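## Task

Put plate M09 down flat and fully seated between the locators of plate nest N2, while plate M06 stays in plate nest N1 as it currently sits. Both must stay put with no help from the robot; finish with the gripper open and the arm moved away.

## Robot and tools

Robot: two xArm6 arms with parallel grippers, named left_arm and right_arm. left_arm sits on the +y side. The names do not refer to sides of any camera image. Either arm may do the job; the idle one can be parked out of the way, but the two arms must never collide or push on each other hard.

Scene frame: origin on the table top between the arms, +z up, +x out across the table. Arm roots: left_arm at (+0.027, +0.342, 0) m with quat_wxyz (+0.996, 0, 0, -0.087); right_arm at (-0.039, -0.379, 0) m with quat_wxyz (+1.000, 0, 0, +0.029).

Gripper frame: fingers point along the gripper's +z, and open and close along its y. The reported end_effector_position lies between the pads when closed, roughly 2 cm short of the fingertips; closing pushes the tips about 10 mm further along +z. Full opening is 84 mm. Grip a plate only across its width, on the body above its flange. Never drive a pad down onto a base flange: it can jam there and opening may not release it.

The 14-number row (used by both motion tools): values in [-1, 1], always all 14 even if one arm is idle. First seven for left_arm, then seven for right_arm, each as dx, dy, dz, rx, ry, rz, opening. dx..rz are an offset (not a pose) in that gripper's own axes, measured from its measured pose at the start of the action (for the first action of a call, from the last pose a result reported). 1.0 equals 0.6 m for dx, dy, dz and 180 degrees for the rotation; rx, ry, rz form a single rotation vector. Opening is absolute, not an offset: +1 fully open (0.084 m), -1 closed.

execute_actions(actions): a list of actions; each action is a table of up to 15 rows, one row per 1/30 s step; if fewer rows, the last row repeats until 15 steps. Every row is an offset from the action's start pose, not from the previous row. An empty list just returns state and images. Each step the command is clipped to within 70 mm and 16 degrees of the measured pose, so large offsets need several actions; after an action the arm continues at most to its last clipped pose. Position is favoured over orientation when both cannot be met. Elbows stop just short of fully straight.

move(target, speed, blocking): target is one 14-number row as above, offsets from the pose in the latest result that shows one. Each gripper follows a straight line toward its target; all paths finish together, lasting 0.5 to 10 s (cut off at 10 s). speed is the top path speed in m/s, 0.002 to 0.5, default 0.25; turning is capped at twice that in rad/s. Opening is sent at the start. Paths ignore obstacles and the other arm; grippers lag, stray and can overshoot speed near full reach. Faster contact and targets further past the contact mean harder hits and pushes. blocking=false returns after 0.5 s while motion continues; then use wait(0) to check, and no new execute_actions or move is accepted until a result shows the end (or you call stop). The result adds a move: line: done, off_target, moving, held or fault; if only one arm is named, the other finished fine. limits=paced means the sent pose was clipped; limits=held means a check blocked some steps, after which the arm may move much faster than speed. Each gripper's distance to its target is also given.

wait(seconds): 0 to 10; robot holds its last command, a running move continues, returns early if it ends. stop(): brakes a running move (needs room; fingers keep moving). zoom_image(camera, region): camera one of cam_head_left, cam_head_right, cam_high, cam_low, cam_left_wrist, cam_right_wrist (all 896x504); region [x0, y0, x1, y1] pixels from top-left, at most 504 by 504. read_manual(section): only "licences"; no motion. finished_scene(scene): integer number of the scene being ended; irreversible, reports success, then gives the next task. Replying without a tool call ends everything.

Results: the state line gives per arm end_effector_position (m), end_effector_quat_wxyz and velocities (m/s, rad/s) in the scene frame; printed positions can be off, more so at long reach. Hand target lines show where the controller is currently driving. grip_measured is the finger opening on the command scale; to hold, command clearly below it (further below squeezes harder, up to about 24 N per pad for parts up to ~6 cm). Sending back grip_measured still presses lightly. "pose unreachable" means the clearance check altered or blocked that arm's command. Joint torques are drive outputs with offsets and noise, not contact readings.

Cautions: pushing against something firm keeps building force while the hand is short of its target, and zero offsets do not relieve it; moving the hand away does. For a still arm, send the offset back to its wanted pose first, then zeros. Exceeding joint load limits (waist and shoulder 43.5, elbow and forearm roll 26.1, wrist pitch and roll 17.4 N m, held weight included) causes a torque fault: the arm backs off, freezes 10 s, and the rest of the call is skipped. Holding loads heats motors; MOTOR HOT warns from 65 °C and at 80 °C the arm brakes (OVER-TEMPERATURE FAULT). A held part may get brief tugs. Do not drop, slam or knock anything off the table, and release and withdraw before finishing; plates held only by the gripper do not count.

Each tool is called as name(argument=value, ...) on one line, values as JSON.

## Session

execute_actions(actions=[])

Scene clock: 0.00 s.
left_arm: end_effector_position=(+0.3510, +0.5513, +0.2600) grip_measured=+1.00 end_effector_quat_wxyz=(+0.088, +0.598, -0.274, +0.748) end_effector_velocity=(-0.000, +0.000, -0.000) end_effector_angular_velocity=(-0.001, +0.001, +0.002) | right_arm: end_effector_position=(+0.3598, -0.3555, +0.2500) grip_measured=+1.00 end_effector_quat_wxyz=(+0.001, +1.000, +0.029, +0.000) end_effector_velocity=(-0.000, +0.000, +0.000) end_effector_angular_velocity=(-0.000, +0.000, +0.000)
Joint positions: left_arm=[ 1.484  0.092 -0.63  -1.393  1.832  2.92   0.084] | right_arm=[ 0.003 -0.267 -0.927 -0.002  1.193  0.002  0.084]
Joint velocities: left_arm=[ 0.001  0.001  0.001 -0.    -0.001 -0.     0.   ] | right_arm=[ 0. -0. -0. -0.  0.  0. -0.]
Joint torques (N m, as the arm reports them, + toward a larger angle): no reading
Hand target (left_arm): +0.351, +0.551, +0.260; +0.088, +0.598, -0.274, +0.748
Hand target (right_arm): +0.360, -0.355, +0.250; +0.001, +1.000, +0.029, +0.000

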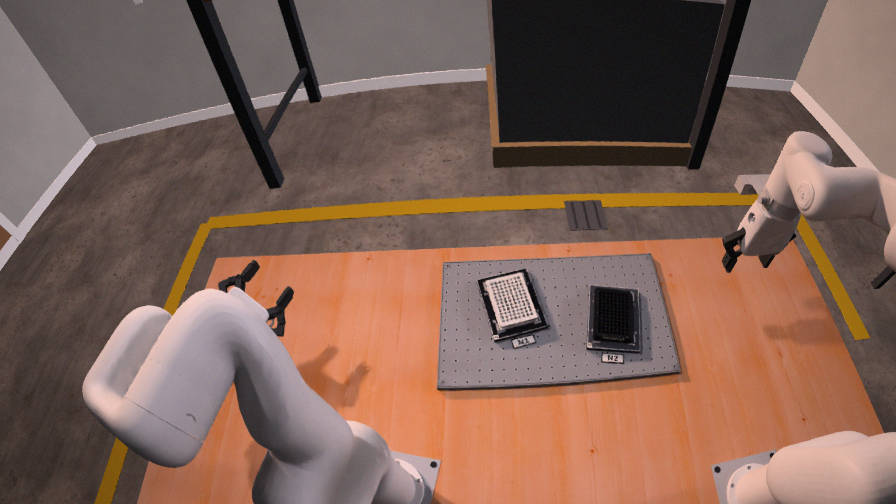

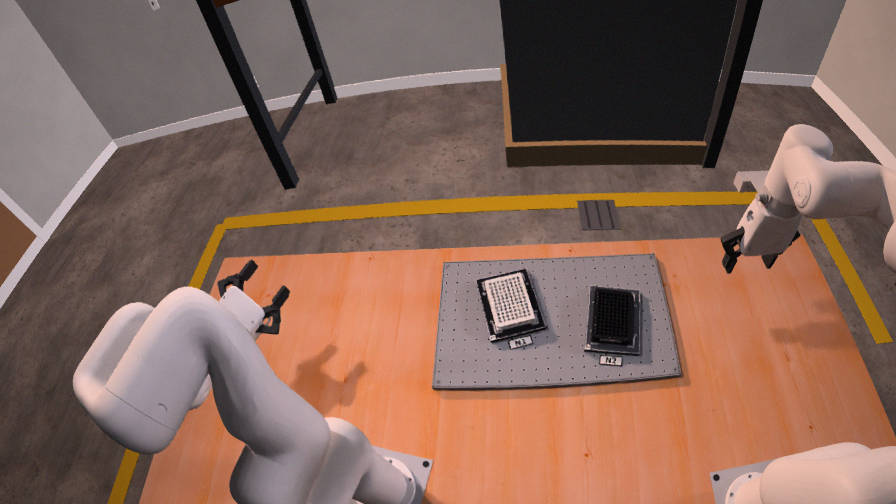

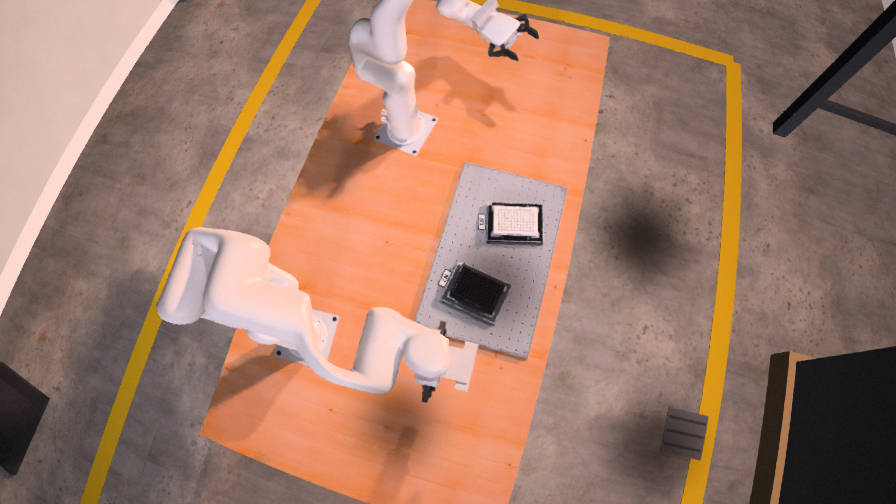

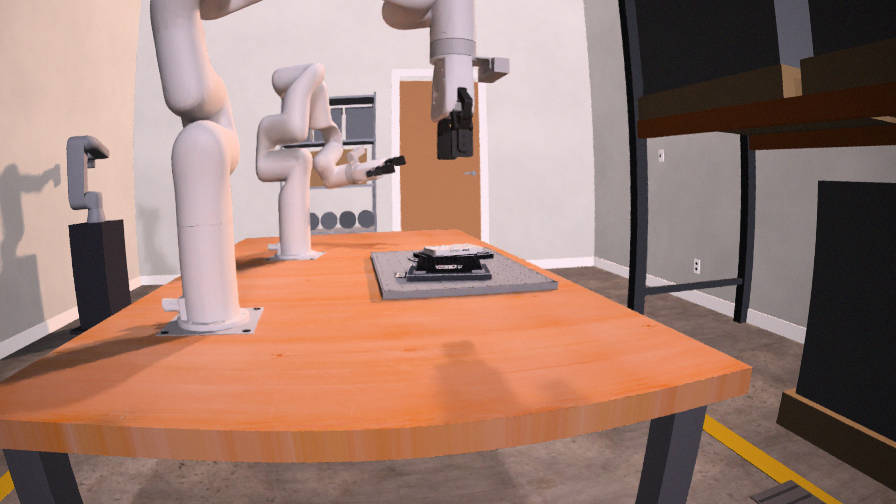

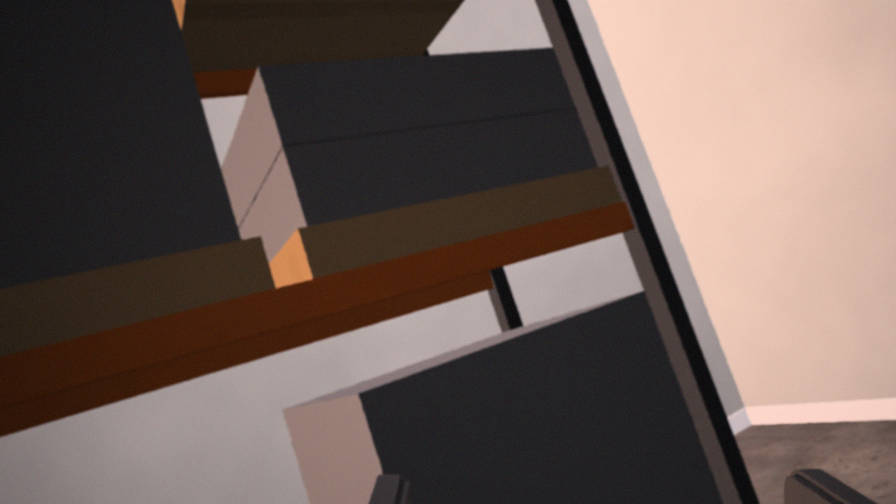

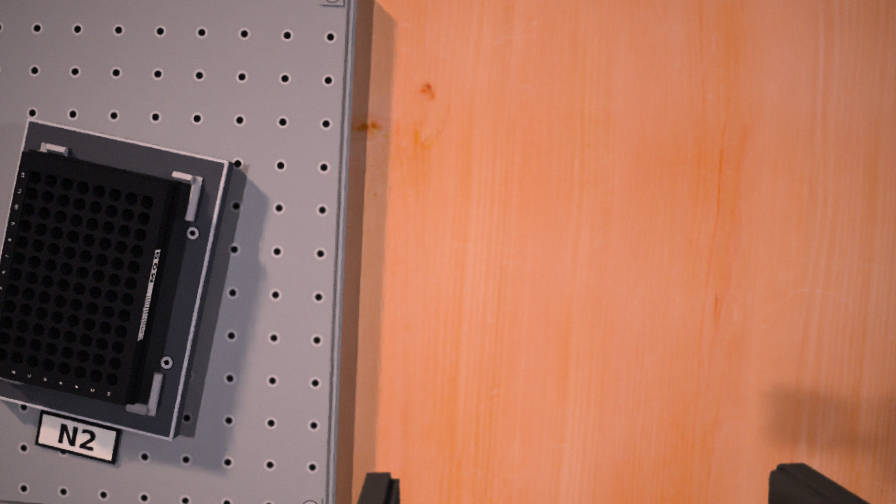

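move(target=[0,0,0,0,0,0,1,0.087,-0.375,0.2,0,0,0.057,1])

Scene clock: 7.60 s.
left_arm: end_effector_position=(+0.3510, +0.5513, +0.2600) grip_measured=+1.00 end_effector_quat_wxyz=(+0.088, +0.598, -0.274, +0.748) end_effector_velocity=(-0.000, -0.001, +0.000) end_effector_angular_velocity=(-0.000, -0.001, -0.003) | right_arm: end_effector_position=(+0.3986, -0.1274, +0.1305) grip_measured=+1.00 end_effector_quat_wxyz=(-0.001, +0.998, -0.060, +0.001) end_effector_velocity=(-0.003, +0.001, -0.004) end_effector_angular_velocity=(-0.004, +0.007, +0.003)
Joint positions: left_arm=[ 1.484  0.092 -0.63  -1.393  1.832  2.92   0.084] | right_arm=[ 0.464  0.211 -1.112  0.001  0.899  0.641  0.084]
Joint velocities: left_arm=[-0.    -0.    -0.001  0.002  0.002 -0.    -0.   ] | right_arm=[0.004 0.006 0.002 0.    0.001 0.001 0.   ]
Joint torques (N m, as the arm reports them, + toward a larger angle): left_arm=[  0.24 -23.12  -8.75  -1.95   2.15   0.05] | right_arm=[ -0.48 -16.24 -13.99  -0.87  -1.9    0.24]
Hand target (left_arm): +0.351, +0.551, +0.260; +0.088, +0.598, -0.274, +0.748
Hand target (right_arm): +0.398, -0.127, +0.130; -0.000, +0.998, -0.060, +0.000
Off the commanded pose (left_arm): 0.000 m, 0 deg.
Off the commanded pose (right_arm): 0.001 m, 0 deg.
move: done

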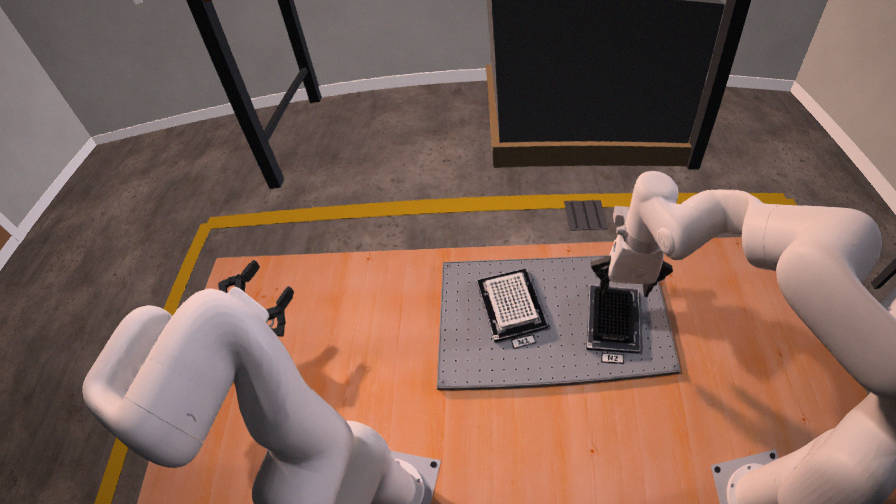

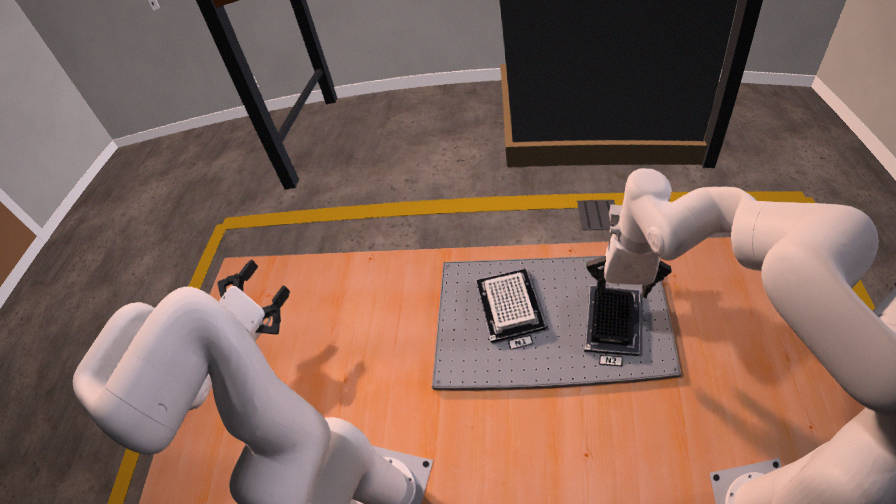

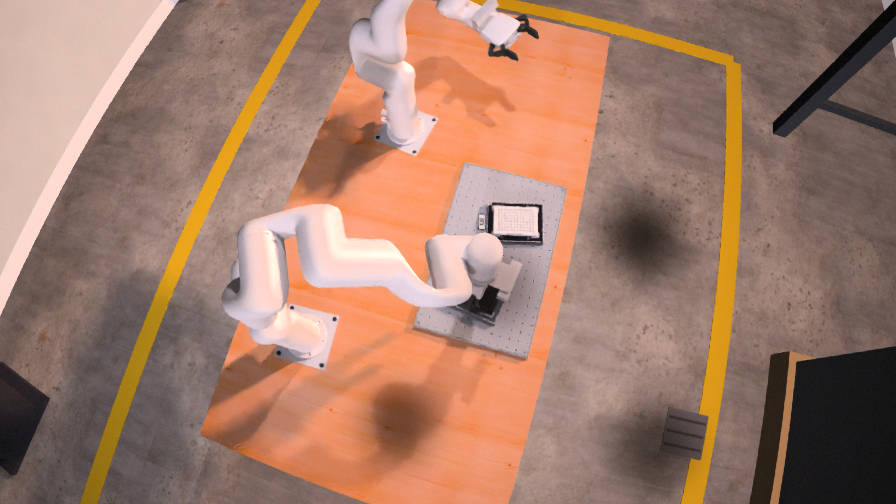

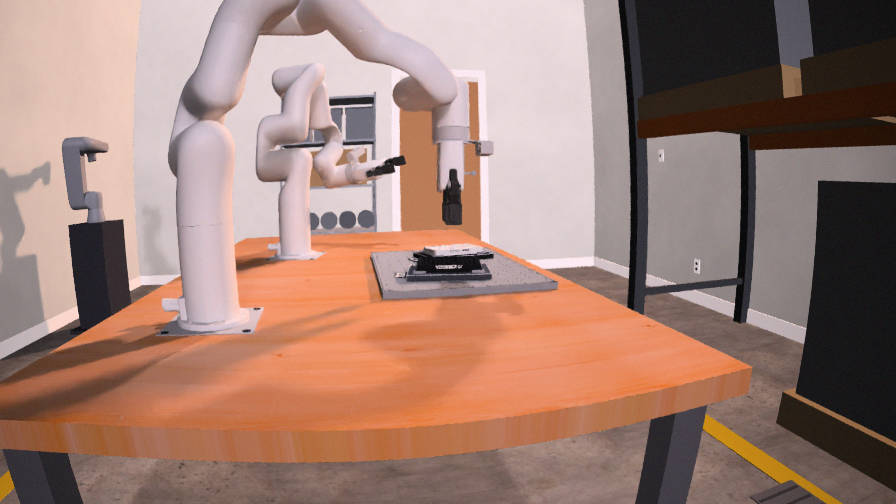

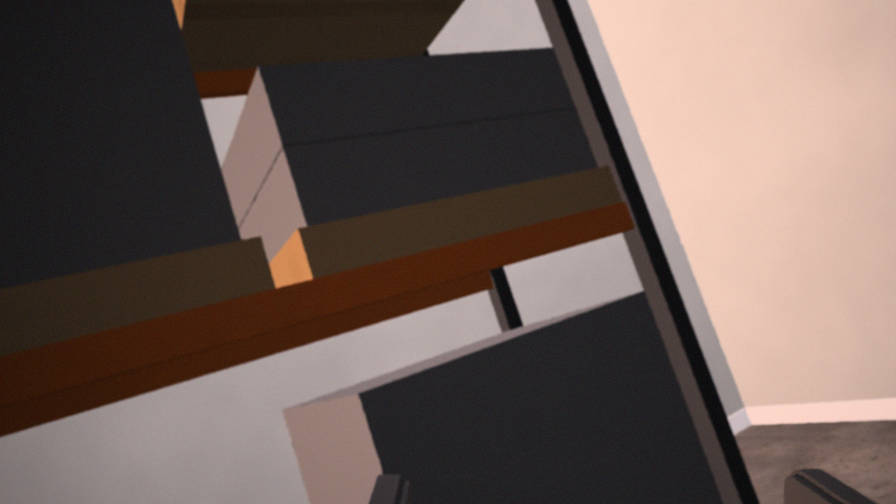

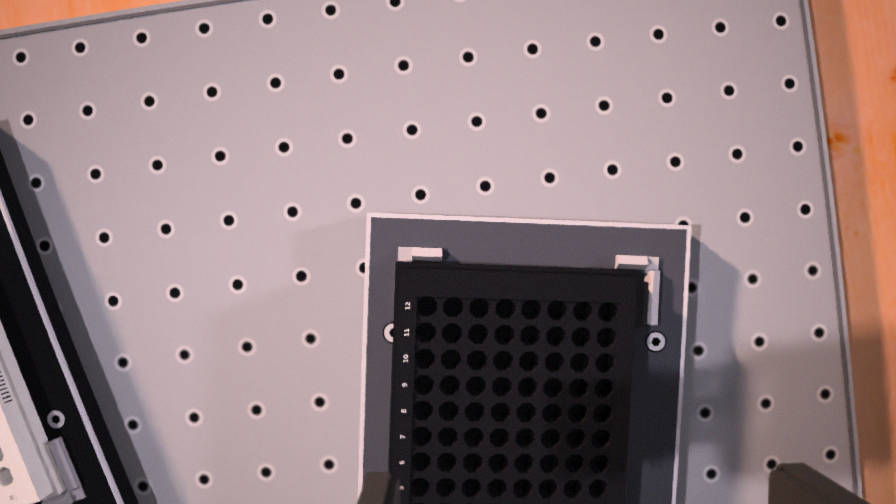

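move(target=[0,0,0,0,0,0,1,-0.002,-0.017,0.11,0,0,0.012,1], speed=0.1)

zoom_image(camera="cam_low", region=[390,200,510,290])

Scene clock: 14.90 s.
left_arm: end_effector_position=(+0.3510, +0.5513, +0.2600) grip_measured=+1.00 end_effector_quat_wxyz=(+0.088, +0.598, -0.274, +0.748) end_effector_velocity=(-0.000, -0.001, +0.000) end_effector_angular_velocity=(-0.000, -0.000, -0.002) | right_arm: end_effector_position=(+0.3988, -0.1168, +0.0649) grip_measured=+1.00 end_effector_quat_wxyz=(-0.001, +0.997, -0.079, +0.001) end_effector_velocity=(-0.003, -0.002, -0.004) end_effector_angular_velocity=(-0.005, +0.008, +0.002)
Joint positions: left_arm=[ 1.484  0.092 -0.63  -1.393  1.832  2.92   0.084] | right_arm=[ 0.482  0.342 -1.081  0.001  0.736  0.696  0.084]
Joint velocities: left_arm=[-0.001 -0.     0.001  0.001  0.001  0.    -0.   ] | right_arm=[-0.     0.004  0.005 -0.     0.001 -0.002  0.   ]
Joint torques (N m, as the arm reports them, + toward a larger angle): left_arm=[  1.11 -22.56  -9.07  -2.18   2.08   0.3 ] | right_arm=[  0.22 -16.95 -13.    -1.06  -1.92   0.13]
Hand target (left_arm): +0.351, +0.551, +0.260; +0.088, +0.598, -0.274, +0.748
Hand target (right_arm): +0.399, -0.117, +0.064; -0.001, +0.997, -0.079, +0.000
Off the commanded pose (left_arm): 0.000 m, 0 deg.
Off the commanded pose (right_arm): 0.001 m, 0 deg.
move: done

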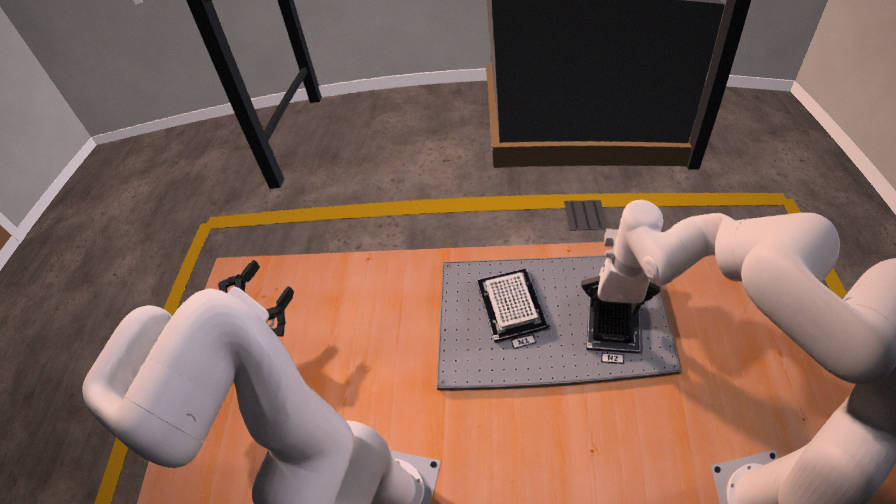

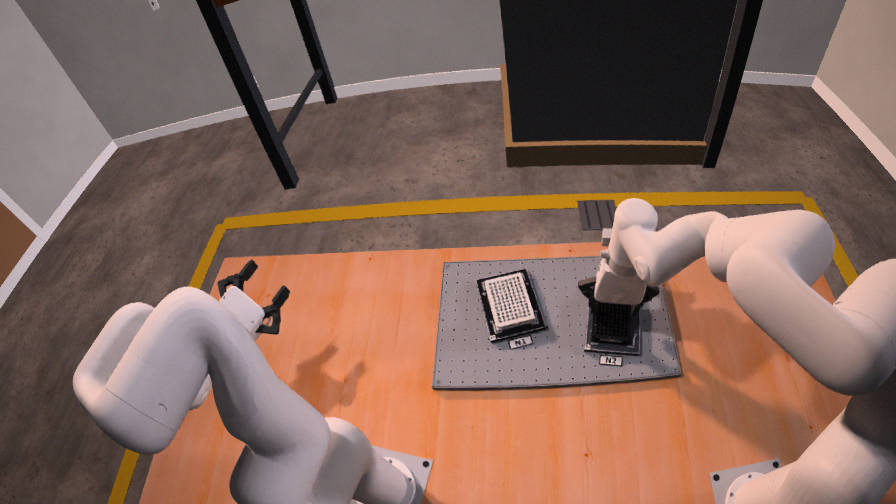

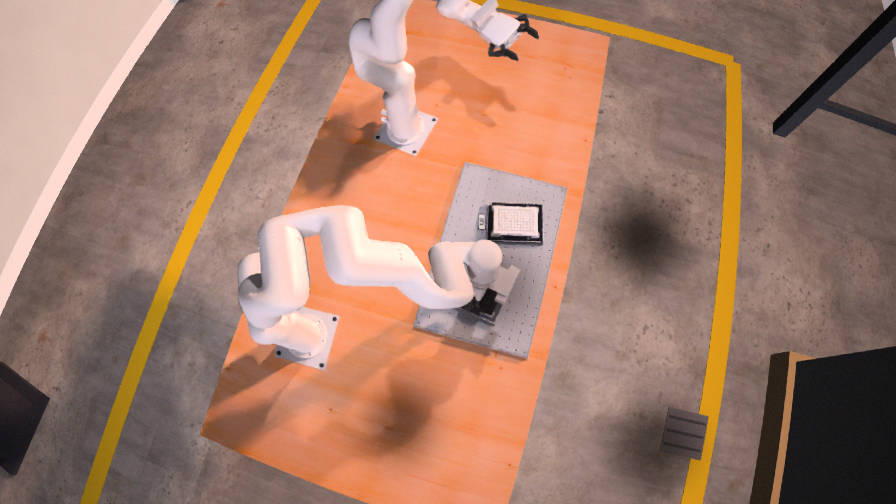

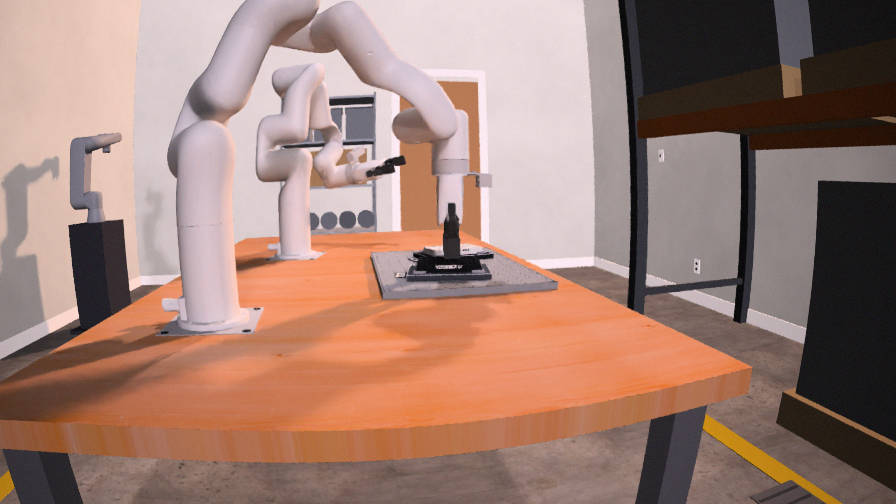

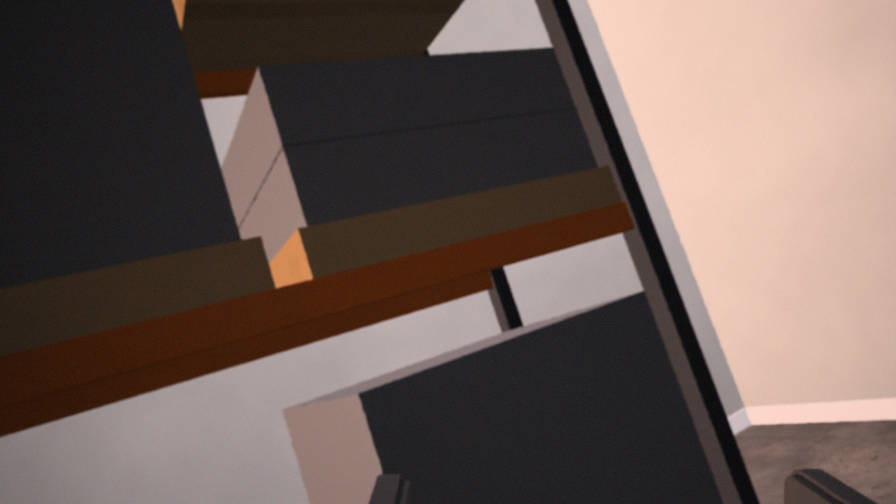

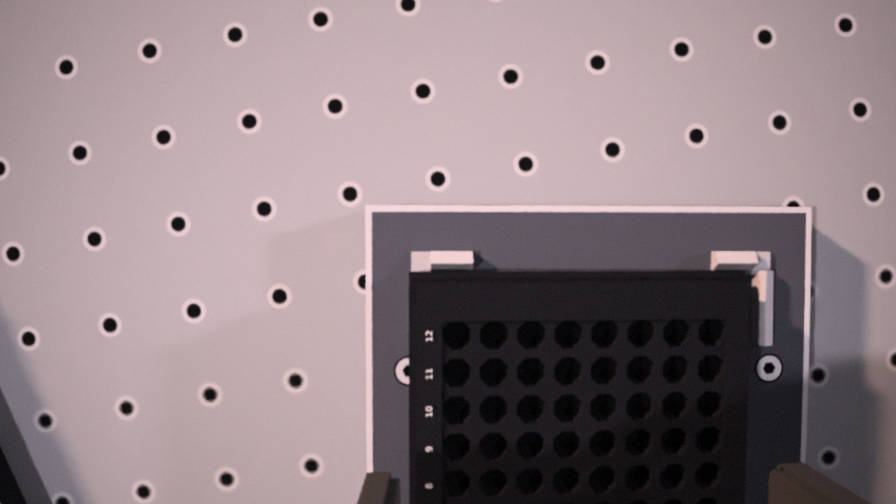

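Region (390, 200, 510, 290) of cam_low's 896x504 image, scaled by 4.200, with more detail than that image has; it fills the top 378 rows of this view, and the rest is white.

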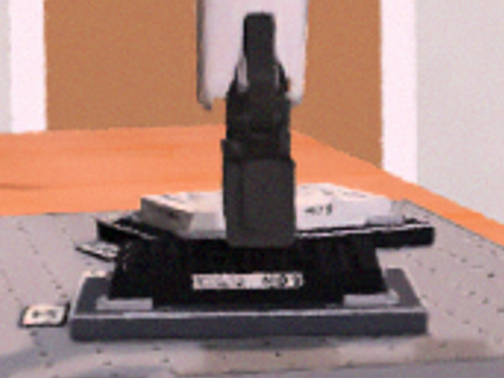

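move(target=[0,0,0,0,0,0,1,0,0,0.015,0,0,0,1], speed=0.02)

zoom_image(camera="cam_right_wrist", region=[350,250,850,504])

zoom_image(camera="cam_head_left", region=[570,270,680,360])

Scene clock: 27.40 s.
left_arm: end_effector_position=(+0.3510, +0.5513, +0.2600) grip_measured=+1.00 end_effector_quat_wxyz=(+0.088, +0.598, -0.274, +0.748) end_effector_velocity=(-0.000, -0.000, -0.001) end_effector_angular_velocity=(-0.001, +0.001, -0.000) | right_arm: end_effector_position=(+0.3989, -0.1167, +0.0560) grip_measured=+1.00 end_effector_quat_wxyz=(-0.001, +0.997, -0.079, +0.001) end_effector_velocity=(+0.002, +0.001, +0.002) end_effector_angular_velocity=(+0.003, -0.005, -0.001)
Joint positions: left_arm=[ 1.484  0.092 -0.63  -1.393  1.832  2.92   0.084] | right_arm=[ 0.482  0.36  -1.077  0.001  0.714  0.696  0.084]
Joint velocities: left_arm=[ 0.     0.001  0.001  0.001 -0.001 -0.     0.   ] | right_arm=[-0.001 -0.002 -0.002 -0.    -0.002  0.     0.   ]
Joint torques (N m, as the arm reports them, + toward a larger angle): left_arm=[  1.32 -22.9   -9.12  -1.97   2.2    0.22] | right_arm=[  0.06 -17.22 -12.79  -0.44  -1.78   0.02]
Hand target (left_arm): +0.351, +0.551, +0.260; +0.088, +0.598, -0.274, +0.748
Hand target (right_arm): +0.399, -0.117, +0.056; -0.001, +0.997, -0.079, +0.001
Off the commanded pose (left_arm): 0.000 m, 0 deg.
Off the commanded pose (right_arm): 0.000 m, 0 deg.
move: done

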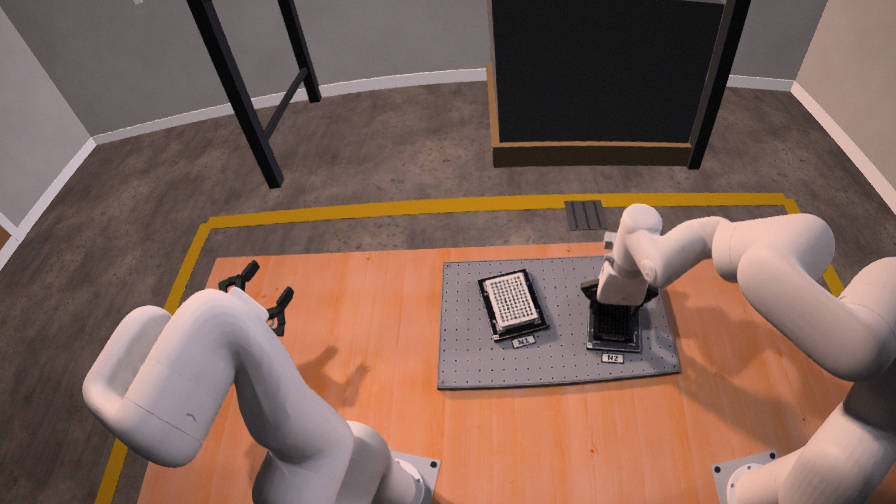

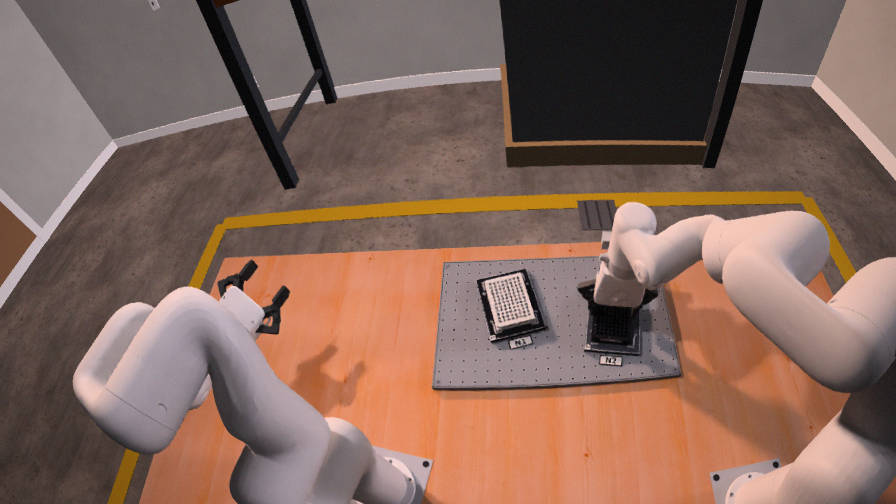

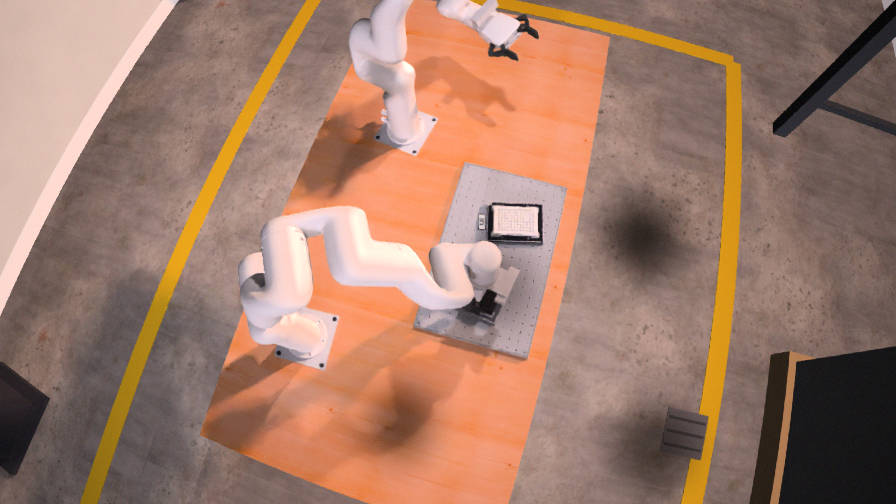

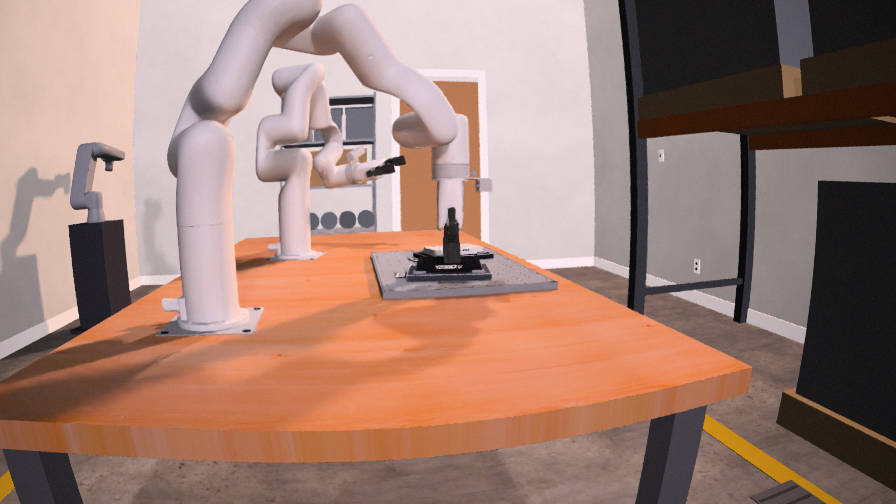

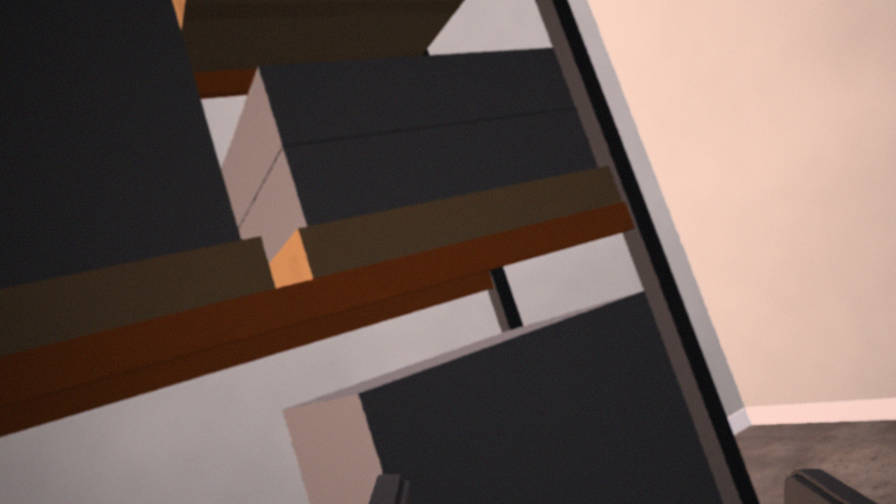

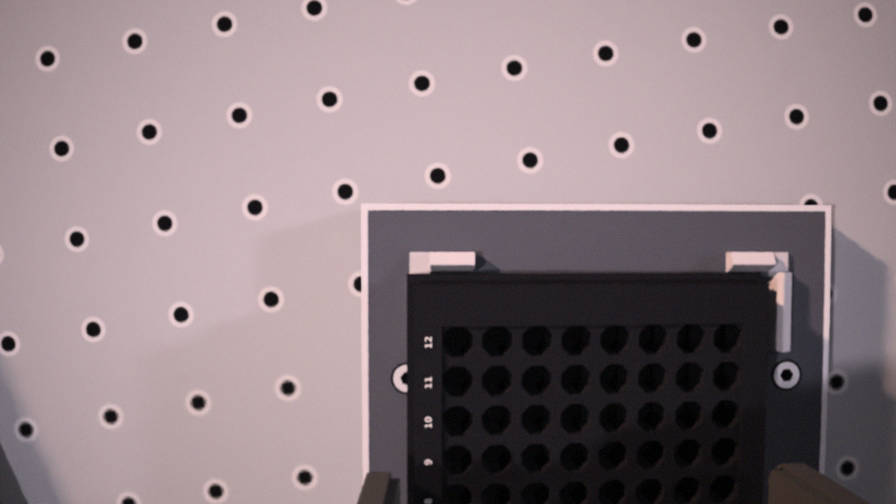

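Region (350, 250, 850, 504) of cam_right_wrist's 896x504 image, scaled by 1.008, with more detail than that image has; it fills the top 256 rows of this view, and the rest is white.

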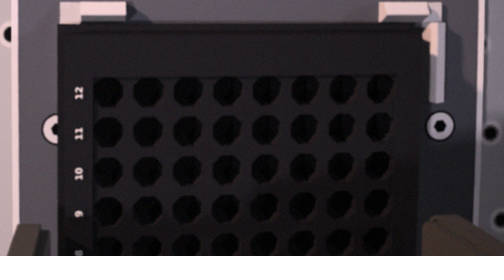

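Region (570, 270, 680, 360) of cam_head_left's 896x504 image, scaled by 4.582, with more detail than that image has; it fills the top 412 rows of this view, and the rest is white.

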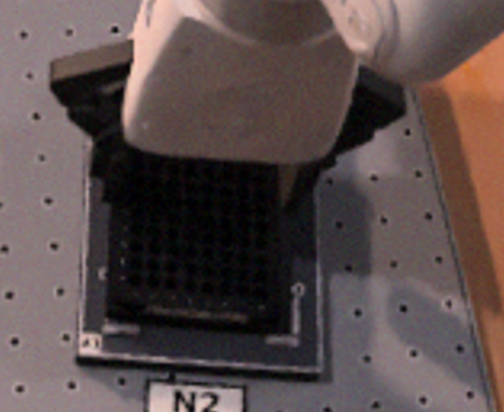

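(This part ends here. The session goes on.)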